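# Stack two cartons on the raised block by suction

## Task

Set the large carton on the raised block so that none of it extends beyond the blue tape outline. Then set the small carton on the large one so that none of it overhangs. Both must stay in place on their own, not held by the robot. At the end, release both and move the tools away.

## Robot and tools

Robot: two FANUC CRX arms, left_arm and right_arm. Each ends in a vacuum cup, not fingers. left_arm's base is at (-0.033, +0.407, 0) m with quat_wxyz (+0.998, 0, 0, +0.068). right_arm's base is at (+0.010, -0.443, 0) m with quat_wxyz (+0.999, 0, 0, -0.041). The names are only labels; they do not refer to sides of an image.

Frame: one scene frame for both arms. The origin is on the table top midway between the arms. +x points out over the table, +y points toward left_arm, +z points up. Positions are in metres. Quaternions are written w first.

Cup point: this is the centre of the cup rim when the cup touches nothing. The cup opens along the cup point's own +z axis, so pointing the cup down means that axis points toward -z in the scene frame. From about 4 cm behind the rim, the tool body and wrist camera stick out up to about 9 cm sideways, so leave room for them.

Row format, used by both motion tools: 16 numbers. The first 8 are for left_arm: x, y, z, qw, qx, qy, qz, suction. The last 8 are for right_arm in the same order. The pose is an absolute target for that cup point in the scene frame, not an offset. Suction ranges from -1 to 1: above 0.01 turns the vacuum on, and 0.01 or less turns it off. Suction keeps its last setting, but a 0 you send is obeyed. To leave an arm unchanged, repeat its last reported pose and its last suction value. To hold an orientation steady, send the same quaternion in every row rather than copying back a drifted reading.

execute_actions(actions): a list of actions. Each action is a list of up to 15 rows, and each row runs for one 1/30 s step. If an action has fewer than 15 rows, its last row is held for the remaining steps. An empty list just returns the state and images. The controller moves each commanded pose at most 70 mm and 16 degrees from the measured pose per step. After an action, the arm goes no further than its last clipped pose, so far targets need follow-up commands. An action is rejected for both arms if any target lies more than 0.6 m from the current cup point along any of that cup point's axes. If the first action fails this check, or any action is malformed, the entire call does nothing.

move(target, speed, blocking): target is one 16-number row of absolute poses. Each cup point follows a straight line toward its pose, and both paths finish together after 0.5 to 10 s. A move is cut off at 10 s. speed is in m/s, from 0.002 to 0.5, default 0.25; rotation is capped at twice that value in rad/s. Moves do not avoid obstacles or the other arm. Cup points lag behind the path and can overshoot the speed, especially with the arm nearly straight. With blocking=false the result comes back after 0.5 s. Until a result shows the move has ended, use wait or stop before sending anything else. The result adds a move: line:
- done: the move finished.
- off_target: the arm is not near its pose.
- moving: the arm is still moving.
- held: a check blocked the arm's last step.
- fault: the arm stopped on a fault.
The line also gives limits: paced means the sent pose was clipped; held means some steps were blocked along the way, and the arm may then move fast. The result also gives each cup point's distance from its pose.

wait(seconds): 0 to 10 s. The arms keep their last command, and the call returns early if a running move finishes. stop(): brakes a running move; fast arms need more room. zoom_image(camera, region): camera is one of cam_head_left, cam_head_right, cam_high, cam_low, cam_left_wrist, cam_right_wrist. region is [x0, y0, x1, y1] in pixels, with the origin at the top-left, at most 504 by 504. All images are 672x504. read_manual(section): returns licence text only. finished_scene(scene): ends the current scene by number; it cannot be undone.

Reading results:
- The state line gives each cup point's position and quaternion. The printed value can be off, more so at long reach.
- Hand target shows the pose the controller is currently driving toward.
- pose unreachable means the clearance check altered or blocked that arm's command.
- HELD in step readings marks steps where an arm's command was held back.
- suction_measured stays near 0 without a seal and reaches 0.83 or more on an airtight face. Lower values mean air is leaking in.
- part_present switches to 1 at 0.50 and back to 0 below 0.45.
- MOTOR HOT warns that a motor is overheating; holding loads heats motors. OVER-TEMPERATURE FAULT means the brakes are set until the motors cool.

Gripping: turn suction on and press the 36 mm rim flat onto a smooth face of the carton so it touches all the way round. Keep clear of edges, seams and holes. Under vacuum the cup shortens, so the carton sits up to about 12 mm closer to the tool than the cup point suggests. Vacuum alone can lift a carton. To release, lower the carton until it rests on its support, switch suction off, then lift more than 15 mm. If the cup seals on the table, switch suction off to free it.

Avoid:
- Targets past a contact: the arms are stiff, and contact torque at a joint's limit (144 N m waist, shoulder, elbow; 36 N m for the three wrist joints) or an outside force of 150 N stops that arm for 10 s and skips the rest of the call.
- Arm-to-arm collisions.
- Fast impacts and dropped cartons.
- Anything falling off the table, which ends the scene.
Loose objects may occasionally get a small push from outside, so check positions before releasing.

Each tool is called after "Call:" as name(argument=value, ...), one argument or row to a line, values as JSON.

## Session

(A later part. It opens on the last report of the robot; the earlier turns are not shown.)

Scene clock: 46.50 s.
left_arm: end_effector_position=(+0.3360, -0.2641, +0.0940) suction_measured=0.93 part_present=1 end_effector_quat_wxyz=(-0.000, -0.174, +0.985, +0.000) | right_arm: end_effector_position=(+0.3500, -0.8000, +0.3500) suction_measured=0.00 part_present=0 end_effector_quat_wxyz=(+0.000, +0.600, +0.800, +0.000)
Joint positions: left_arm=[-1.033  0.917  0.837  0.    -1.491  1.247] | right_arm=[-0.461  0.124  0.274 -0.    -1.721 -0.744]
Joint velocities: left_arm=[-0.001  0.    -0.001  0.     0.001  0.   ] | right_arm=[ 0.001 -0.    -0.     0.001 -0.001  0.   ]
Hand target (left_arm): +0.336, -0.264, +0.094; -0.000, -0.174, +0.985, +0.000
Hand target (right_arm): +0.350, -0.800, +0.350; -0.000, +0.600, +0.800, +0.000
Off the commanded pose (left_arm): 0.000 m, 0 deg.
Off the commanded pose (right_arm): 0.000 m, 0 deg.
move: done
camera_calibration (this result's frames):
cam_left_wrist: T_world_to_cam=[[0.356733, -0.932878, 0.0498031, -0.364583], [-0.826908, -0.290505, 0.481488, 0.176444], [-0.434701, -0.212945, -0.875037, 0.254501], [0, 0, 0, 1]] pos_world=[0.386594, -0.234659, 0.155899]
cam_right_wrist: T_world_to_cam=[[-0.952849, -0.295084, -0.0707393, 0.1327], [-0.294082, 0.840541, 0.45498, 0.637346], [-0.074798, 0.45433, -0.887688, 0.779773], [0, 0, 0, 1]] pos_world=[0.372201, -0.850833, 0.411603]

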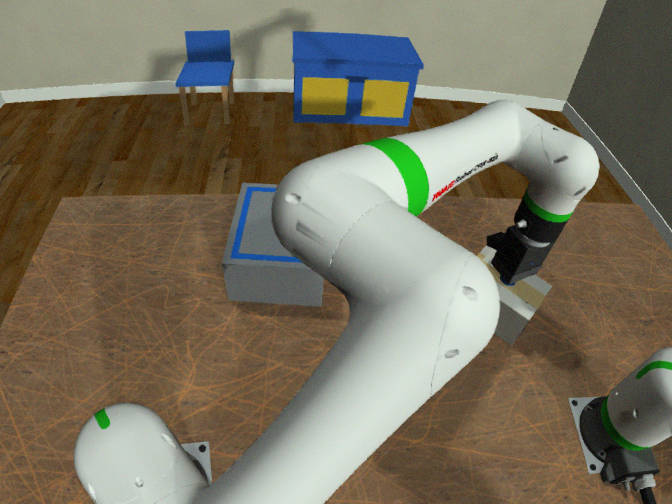

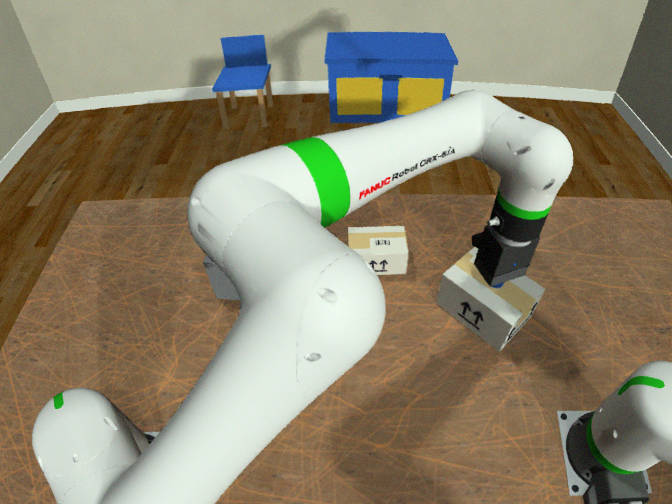

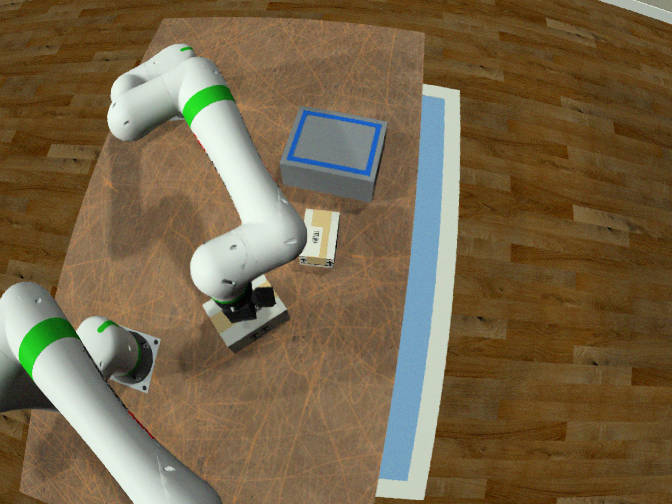

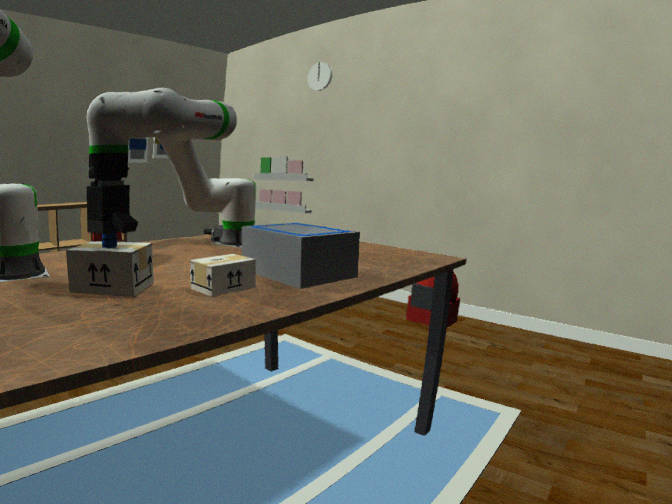

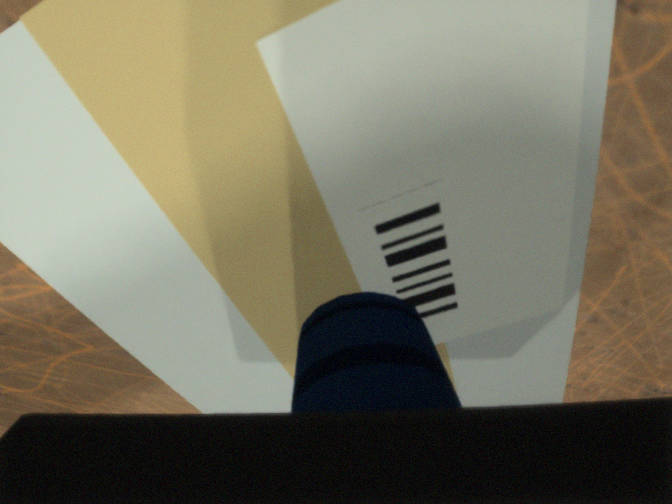

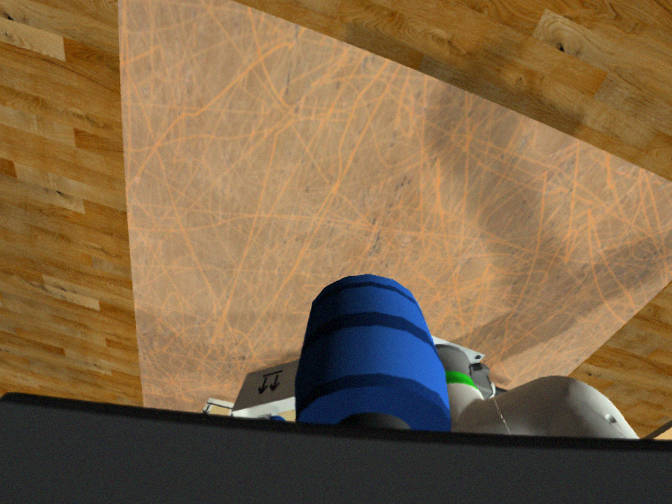

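Call:
move(
  target=[0.32,-0.18,0.26,0,-0.174,0.985,0,1, 0.35,-0.8,0.35,0,0.6,0.8,0,0],
  speed=0.2,
)

Call:
move(
  target=[0.492,0.212,0.25,0,0.225,0.974,0,1, 0.35,-0.8,0.35,0,0.6,0.8,0,0],
  speed=0.25,
)

Call:
move(
  target=[0.492,0.212,0.222,0,0.225,0.974,0,1, 0.35,-0.8,0.35,0,0.6,0.8,0,0],
  speed=0.05,
)

Call:
zoom_image(
  camera="cam_high",
  region=[240, 40, 440, 240],
)

Call:
zoom_image(
  camera="cam_low",
  region=[220, 150, 380, 300],
)

Scene clock: 52.47 s.
left_arm: end_effector_position=(+0.3195, -0.1795, +0.2596) suction_measured=0.93 part_present=1 end_effector_quat_wxyz=(+0.000, -0.174, +0.985, +0.000) | right_arm: end_effector_position=(+0.3500, -0.8000, +0.3500) suction_measured=0.00 part_present=0 end_effector_quat_wxyz=(+0.000, +0.600, +0.800, +0.000)
Joint positions: left_arm=[-0.974  0.639  0.759 -0.    -1.691  1.188] | right_arm=[-0.461  0.124  0.274 -0.    -1.721 -0.744]
Joint velocities: left_arm=[ 0.002 -0.001  0.001  0.    -0.    -0.   ] | right_arm=[ 0.     0.    -0.001  0.     0.     0.   ]
Hand target (left_arm): +0.320, -0.179, +0.260; +0.000, -0.174, +0.985, +0.000
Hand target (right_arm): +0.350, -0.800, +0.350; -0.000, +0.600, +0.800, +0.000
Off the commanded pose (left_arm): 0.001 m, 0 deg.
Off the commanded pose (right_arm): 0.000 m, 0 deg.
move: done
camera_calibration (this result's frames):
cam_left_wrist: T_world_to_cam=[[0.356815, -0.932859, 0.0495726, -0.288028], [-0.826946, -0.290728, 0.481287, 0.107614], [-0.434561, -0.212725, -0.87516, 0.4103], [0, 0, 0, 1]] pos_world=[0.370064, -0.150122, 0.321563]
cam_right_wrist: T_world_to_cam=[[-0.952849, -0.295084, -0.0707393, 0.1327], [-0.294082, 0.840541, 0.45498, 0.637346], [-0.0747981, 0.45433, -0.887688, 0.779773], [0, 0, 0, 1]] pos_world=[0.372201, -0.850832, 0.411603]

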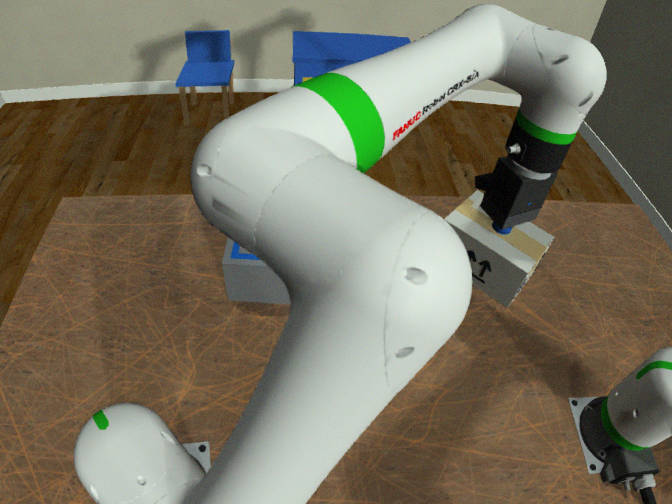

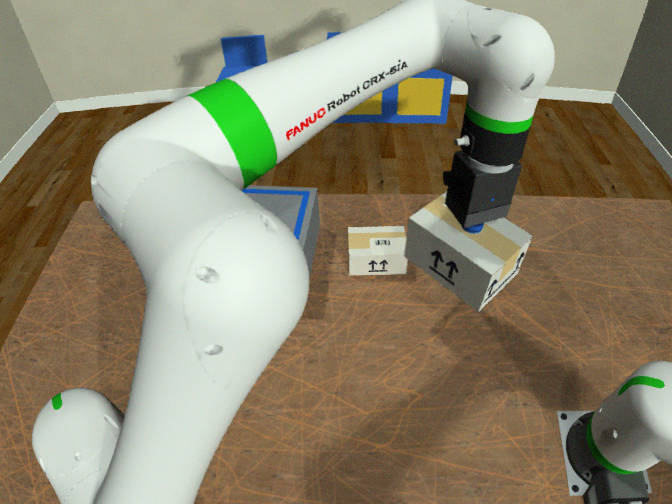

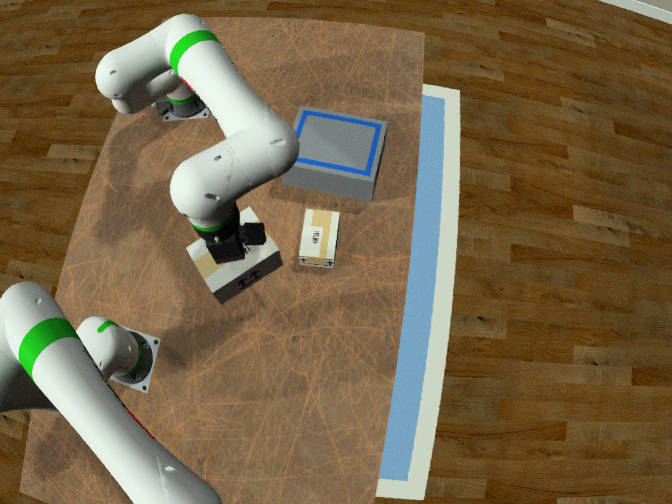

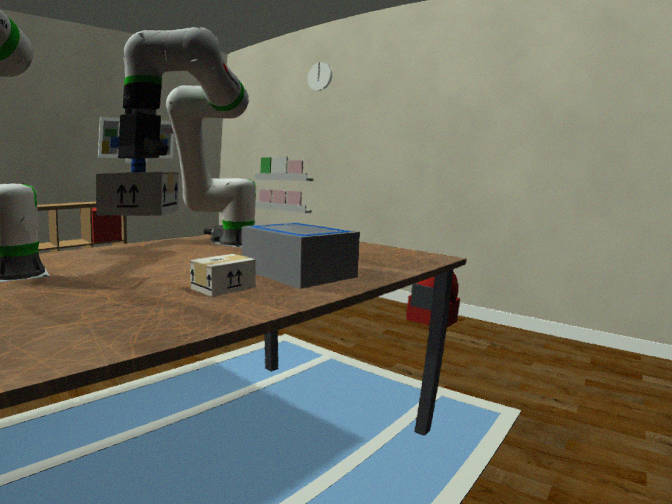

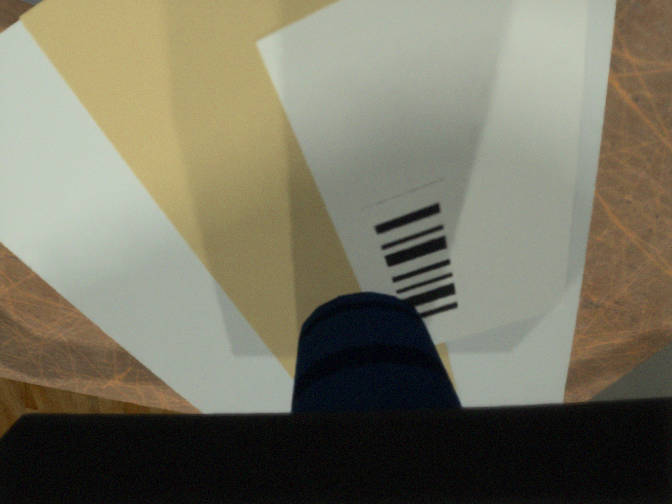

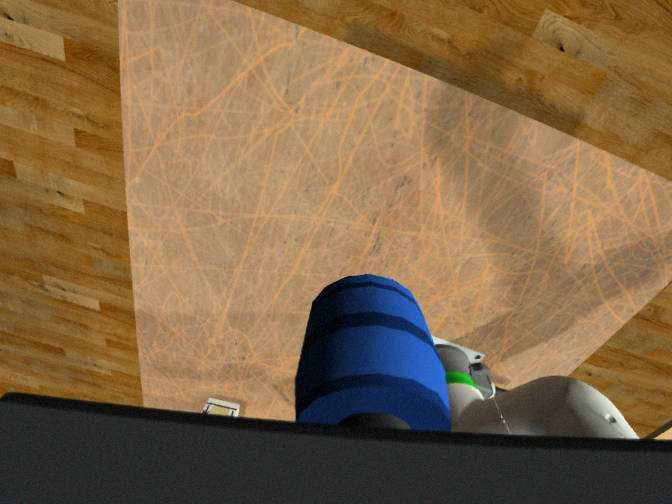

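Scene clock: 54.63 s.
left_arm: end_effector_position=(+0.4916, +0.2124, +0.2496) suction_measured=0.93 part_present=1 end_effector_quat_wxyz=(+0.000, +0.225, +0.974, +0.002) | right_arm: end_effector_position=(+0.3500, -0.8000, +0.3500) suction_measured=0.00 part_present=0 end_effector_quat_wxyz=(+0.000, +0.600, +0.800, +0.000)
Joint positions: left_arm=[-0.258  0.283  0.23  -0.004 -1.517 -0.332] | right_arm=[-0.461  0.124  0.274 -0.    -1.721 -0.744]
Joint velocities: left_arm=[ 0.002  0.001  0.001  0.    -0.    -0.001] | right_arm=[-0.    -0.     0.    -0.001  0.    -0.   ]
Hand target (left_arm): +0.492, +0.212, +0.250; +0.000, +0.225, +0.974, +0.002
Hand target (right_arm): +0.350, -0.800, +0.350; -0.000, +0.600, +0.800, +0.000
Off the commanded pose (left_arm): 0.001 m, 0 deg.
Off the commanded pose (right_arm): 0.000 m, 0 deg.
move: done
camera_calibration (this result's frames):
cam_left_wrist: T_world_to_cam=[[-0.424177, -0.904406, 0.0460756, 0.395454], [-0.783738, 0.392121, 0.481659, 0.202356], [-0.453683, 0.168198, -0.875147, 0.488183], [0, 0, 0, 1]] pos_world=[0.547817, 0.196192, 0.311544]
cam_right_wrist: T_world_to_cam=[[-0.952849, -0.295084, -0.0707396, 0.1327], [-0.294082, 0.840541, 0.454979, 0.637347], [-0.0747977, 0.45433, -0.887688, 0.779773], [0, 0, 0, 1]] pos_world=[0.372201, -0.850833, 0.411603]

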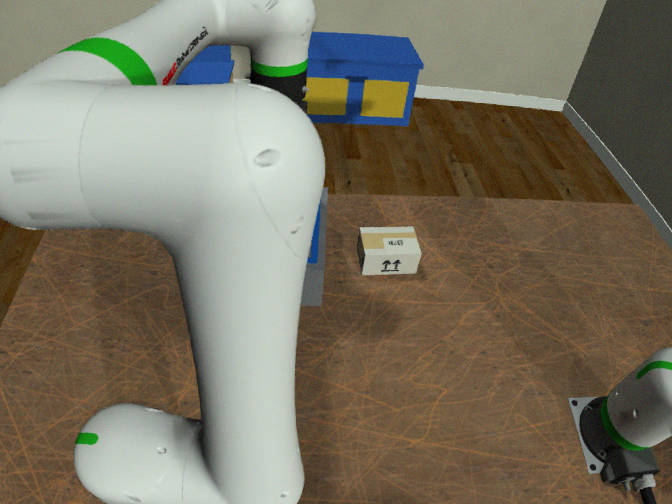

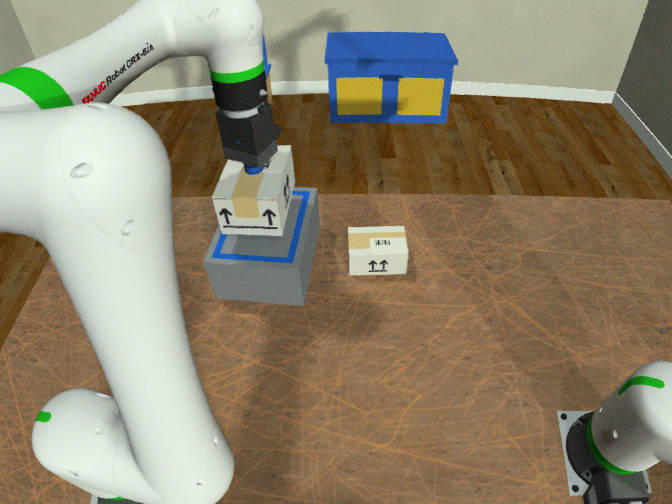

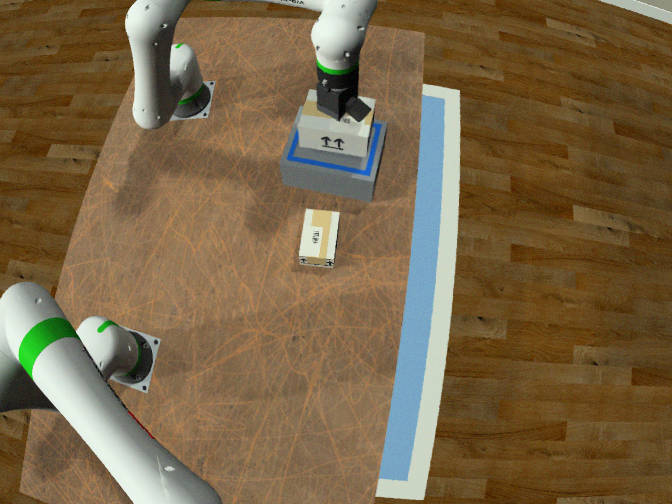

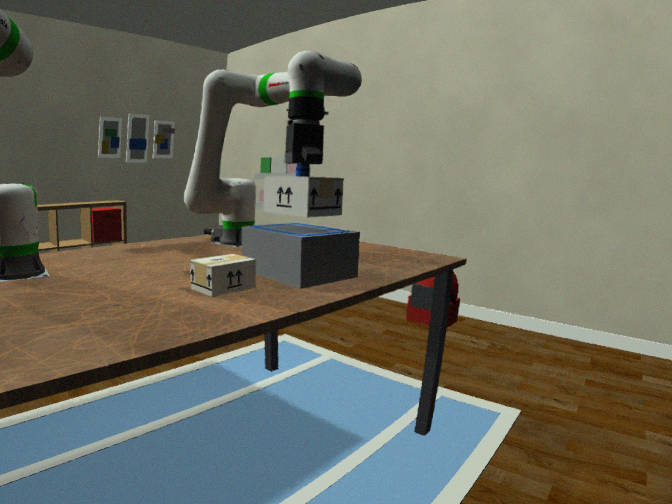

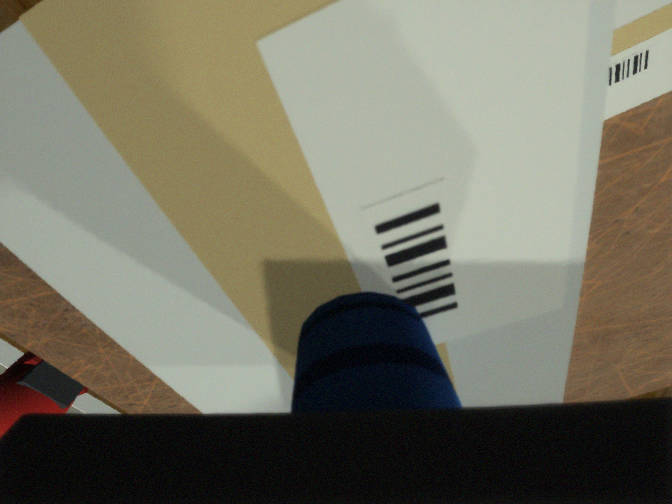

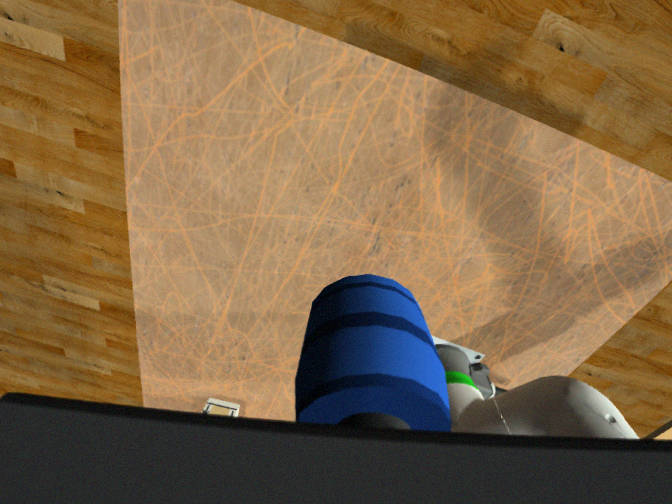

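Scene clock: 55.50 s.
left_arm: end_effector_position=(+0.4921, +0.2120, +0.2220) suction_measured=0.93 part_present=1 end_effector_quat_wxyz=(+0.000, +0.225, +0.974, +0.000) | right_arm: end_effector_position=(+0.3500, -0.8000, +0.3500) suction_measured=0.00 part_present=0 end_effector_quat_wxyz=(+0.000, +0.600, +0.800, +0.000)
Joint positions: left_arm=[-0.256  0.29   0.174  0.    -1.455 -0.333] | right_arm=[-0.461  0.124  0.274 -0.    -1.721 -0.744]
Joint velocities: left_arm=[-0.    -0.    -0.001  0.     0.001 -0.   ] | right_arm=[-0.001  0.    -0.001  0.001 -0.001 -0.   ]
Hand target (left_arm): +0.492, +0.212, +0.222; +0.000, +0.225, +0.974, +0.000
Hand target (right_arm): +0.350, -0.800, +0.350; -0.000, +0.600, +0.800, +0.000
Off the commanded pose (left_arm): 0.000 m, 0 deg.
Off the commanded pose (right_arm): 0.000 m, 0 deg.
move: done
camera_calibration (this result's frames):
cam_left_wrist: T_world_to_cam=[[-0.424047, -0.904268, 0.0498457, 0.395605], [-0.78306, 0.393746, 0.481436, 0.215548], [-0.454974, 0.165119, -0.875062, 0.465621], [0, 0, 0, 1]] pos_world=[0.548387, 0.195978, 0.283955]
cam_right_wrist: T_world_to_cam=[[-0.952849, -0.295084, -0.0707393, 0.1327], [-0.294082, 0.840541, 0.45498, 0.637346], [-0.074798, 0.45433, -0.887688, 0.779773], [0, 0, 0, 1]] pos_world=[0.372201, -0.850833, 0.411603]

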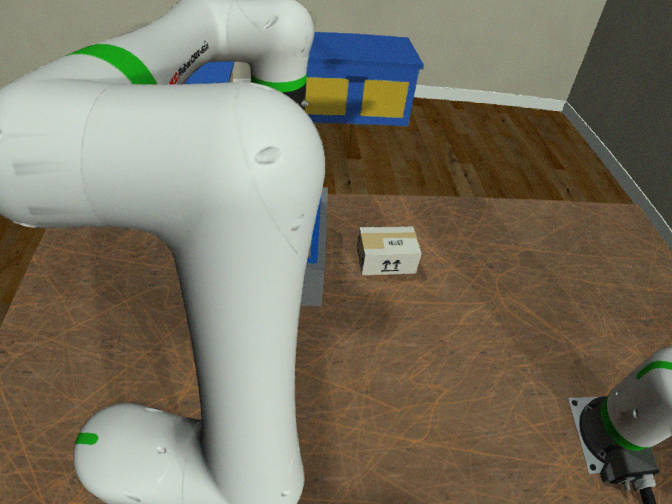

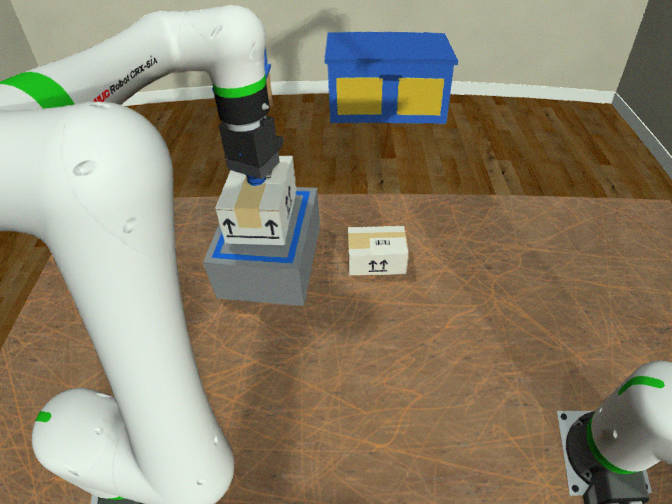

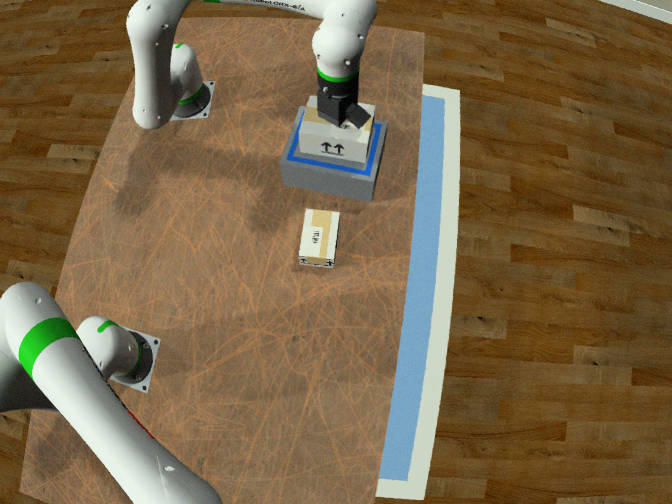

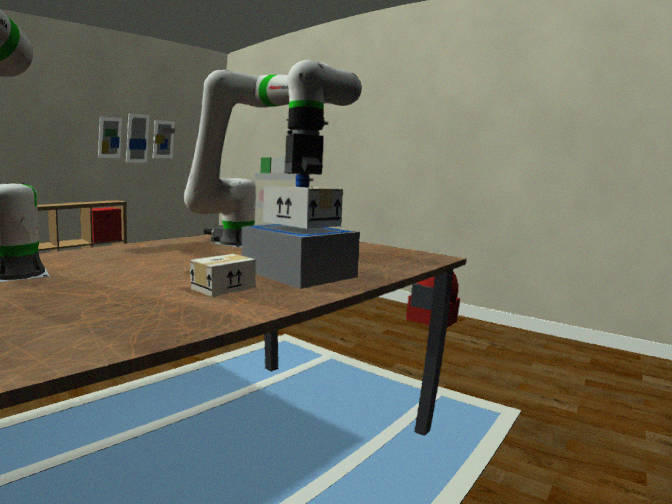

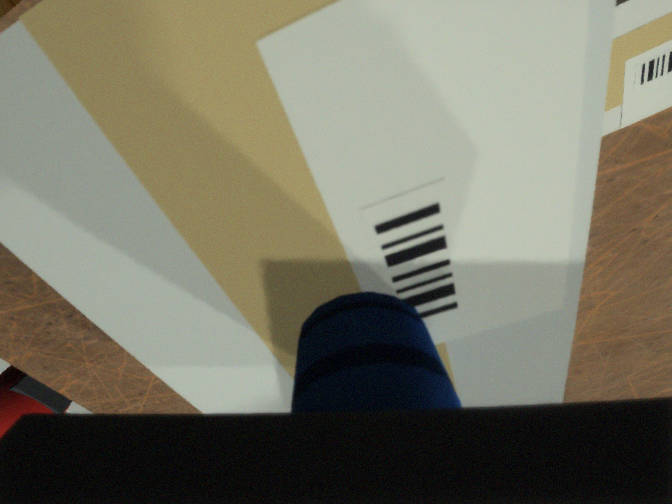

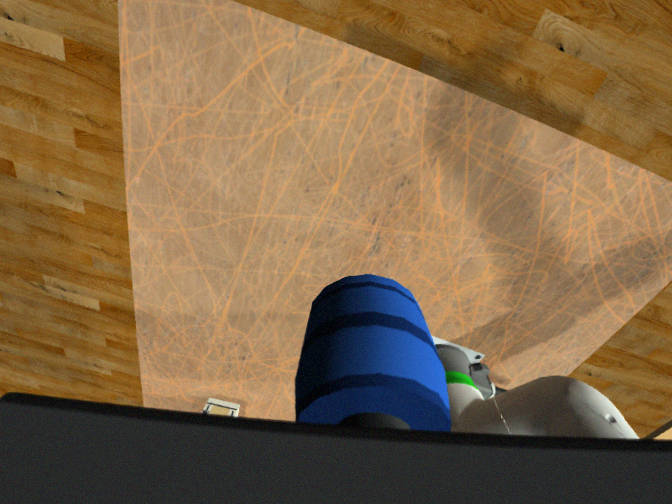

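Region (240, 40, 440, 240) of cam_high's 672x504 image, scaled by 2.520, with more detail than that image has.

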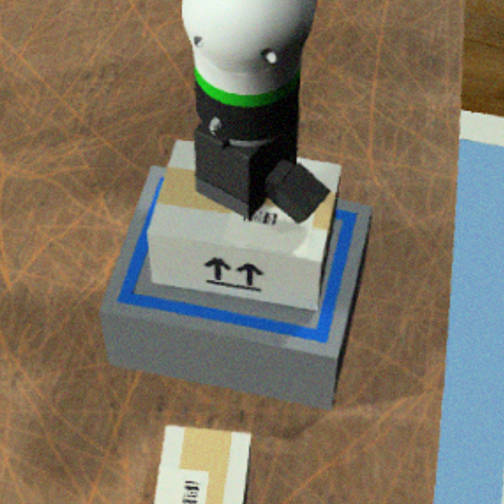

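Region (220, 150, 380, 300) of cam_low's 672x504 image, scaled by 3.150, with more detail than that image has; it fills the top 472 rows of this view, and the rest is white.

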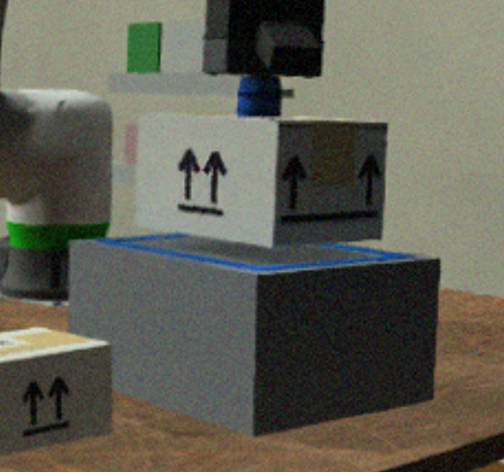

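Call:
move(
  target=[0.489,0.209,0.209,0,0.250,0.968,0,1, 0.35,-0.8,0.35,0,0.6,0.8,0,0],
  speed=0.02,
)

Call:
zoom_image(
  camera="cam_low",
  region=[220, 150, 380, 300],
)

Call:
zoom_image(
  camera="cam_head_right",
  region=[190, 140, 350, 300],
)

Scene clock: 62.47 s.
left_arm: end_effector_position=(+0.4891, +0.2090, +0.2090) suction_measured=0.93 part_present=1 end_effector_quat_wxyz=(+0.000, +0.250, +0.968, -0.000) | right_arm: end_effector_position=(+0.3500, -0.8000, +0.3500) suction_measured=0.00 part_present=0 end_effector_quat_wxyz=(+0.000, +0.600, +0.800, +0.000)
Joint positions: left_arm=[-0.263  0.29   0.143  0.    -1.424 -0.379] | right_arm=[-0.461  0.124  0.274 -0.    -1.721 -0.744]
Joint velocities: left_arm=[-0.     0.001 -0.    -0.     0.    -0.   ] | right_arm=[ 0. -0. -0.  0.  0.  0.]
Hand target (left_arm): +0.489, +0.209, +0.209; +0.000, +0.250, +0.968, -0.000
Hand target (right_arm): +0.350, -0.800, +0.350; -0.000, +0.600, +0.800, +0.000
Off the commanded pose (left_arm): 0.000 m, 0 deg.
Off the commanded pose (right_arm): 0.000 m, 0 deg.
move: done
camera_calibration (this result's frames):
cam_left_wrist: T_world_to_cam=[[-0.469944, -0.881287, 0.0498578, 0.409898], [-0.761777, 0.433455, 0.481469, 0.201886], [-0.445923, 0.188283, -0.875044, 0.444049], [0, 0, 0, 1]] pos_world=[0.544433, 0.190123, 0.270924]
cam_right_wrist: T_world_to_cam=[[-0.952849, -0.295084, -0.0707393, 0.1327], [-0.294081, 0.840541, 0.45498, 0.637346], [-0.074798, 0.45433, -0.887688, 0.779773], [0, 0, 0, 1]] pos_world=[0.372201, -0.850833, 0.411603]

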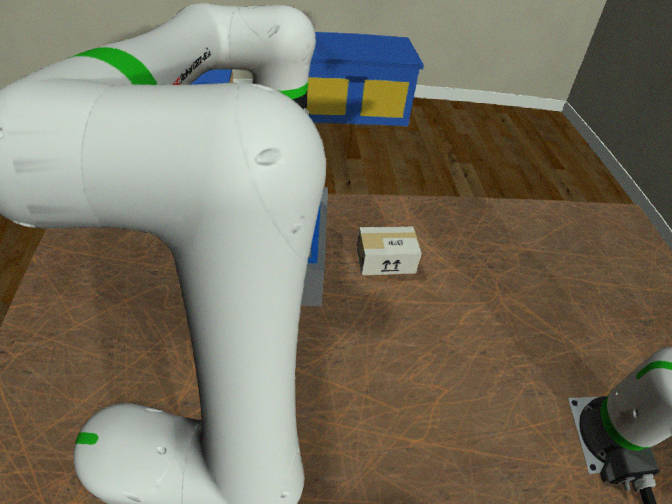

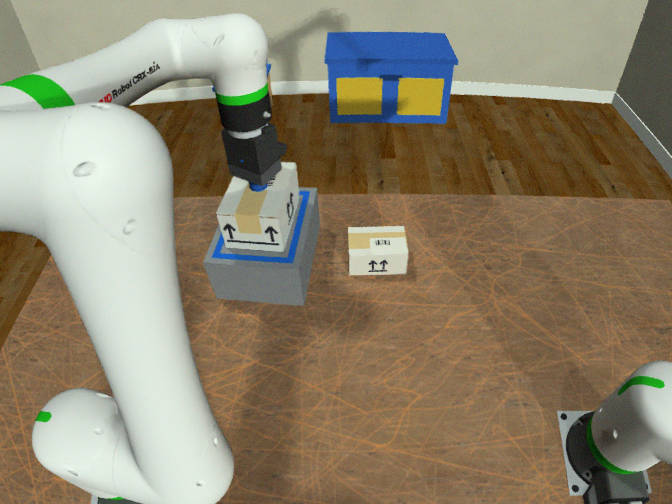

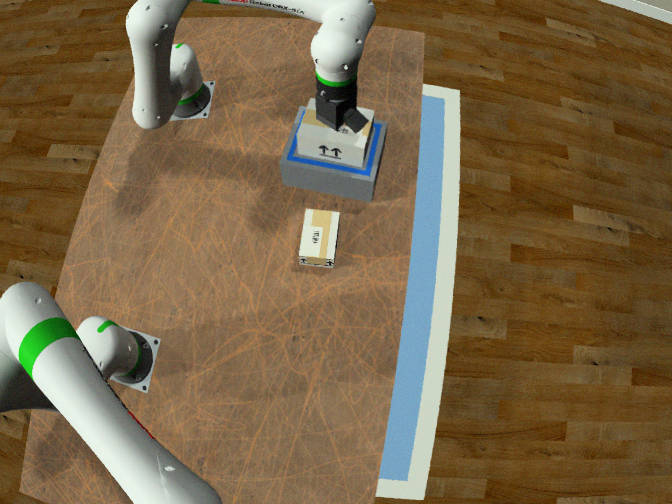

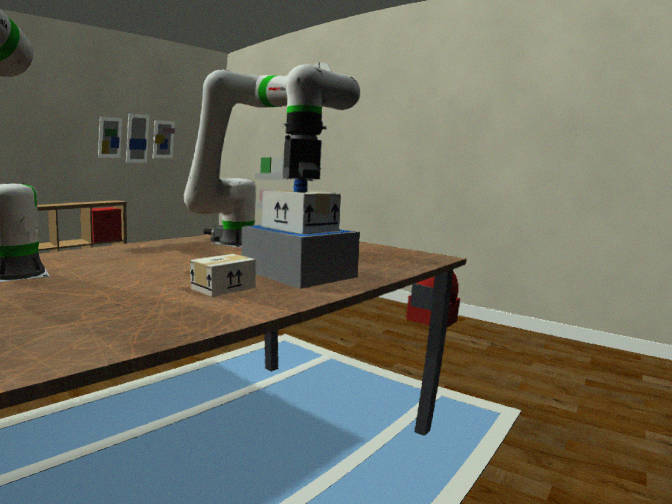

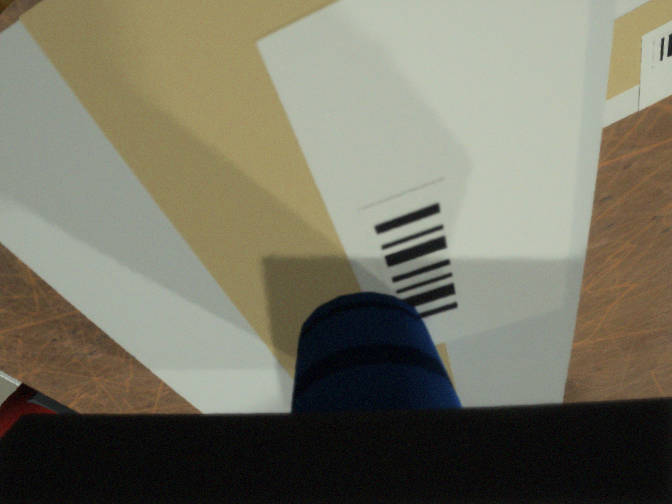

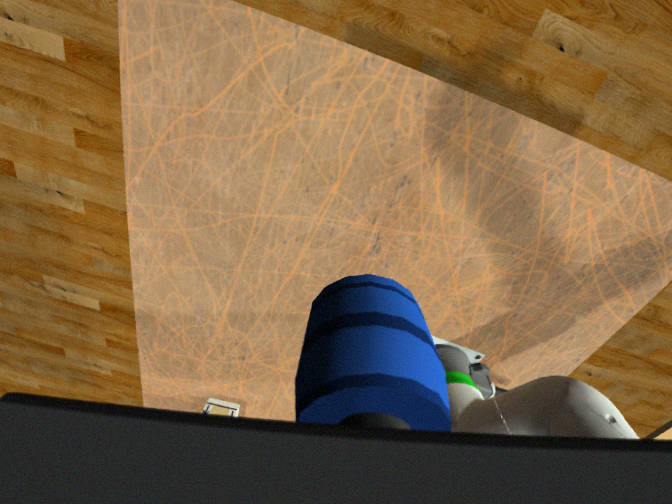

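Region (220, 150, 380, 300) of cam_low's 672x504 image, scaled by 3.150, with more detail than that image has; it fills the top 472 rows of this view, and the rest is white.

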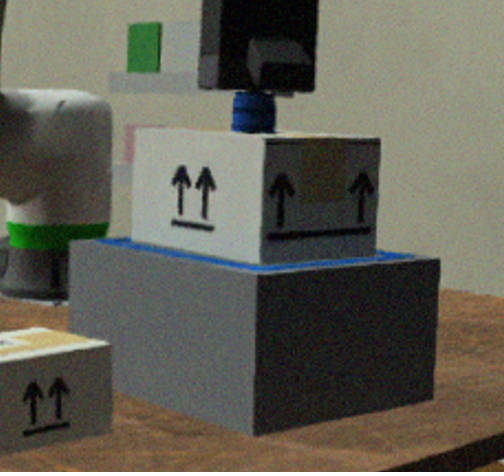

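Region (190, 140, 350, 300) of cam_head_right's 672x504 image, scaled by 3.150, with more detail than that image has.

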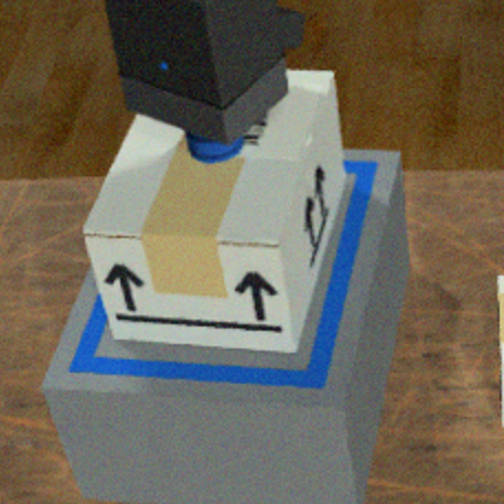

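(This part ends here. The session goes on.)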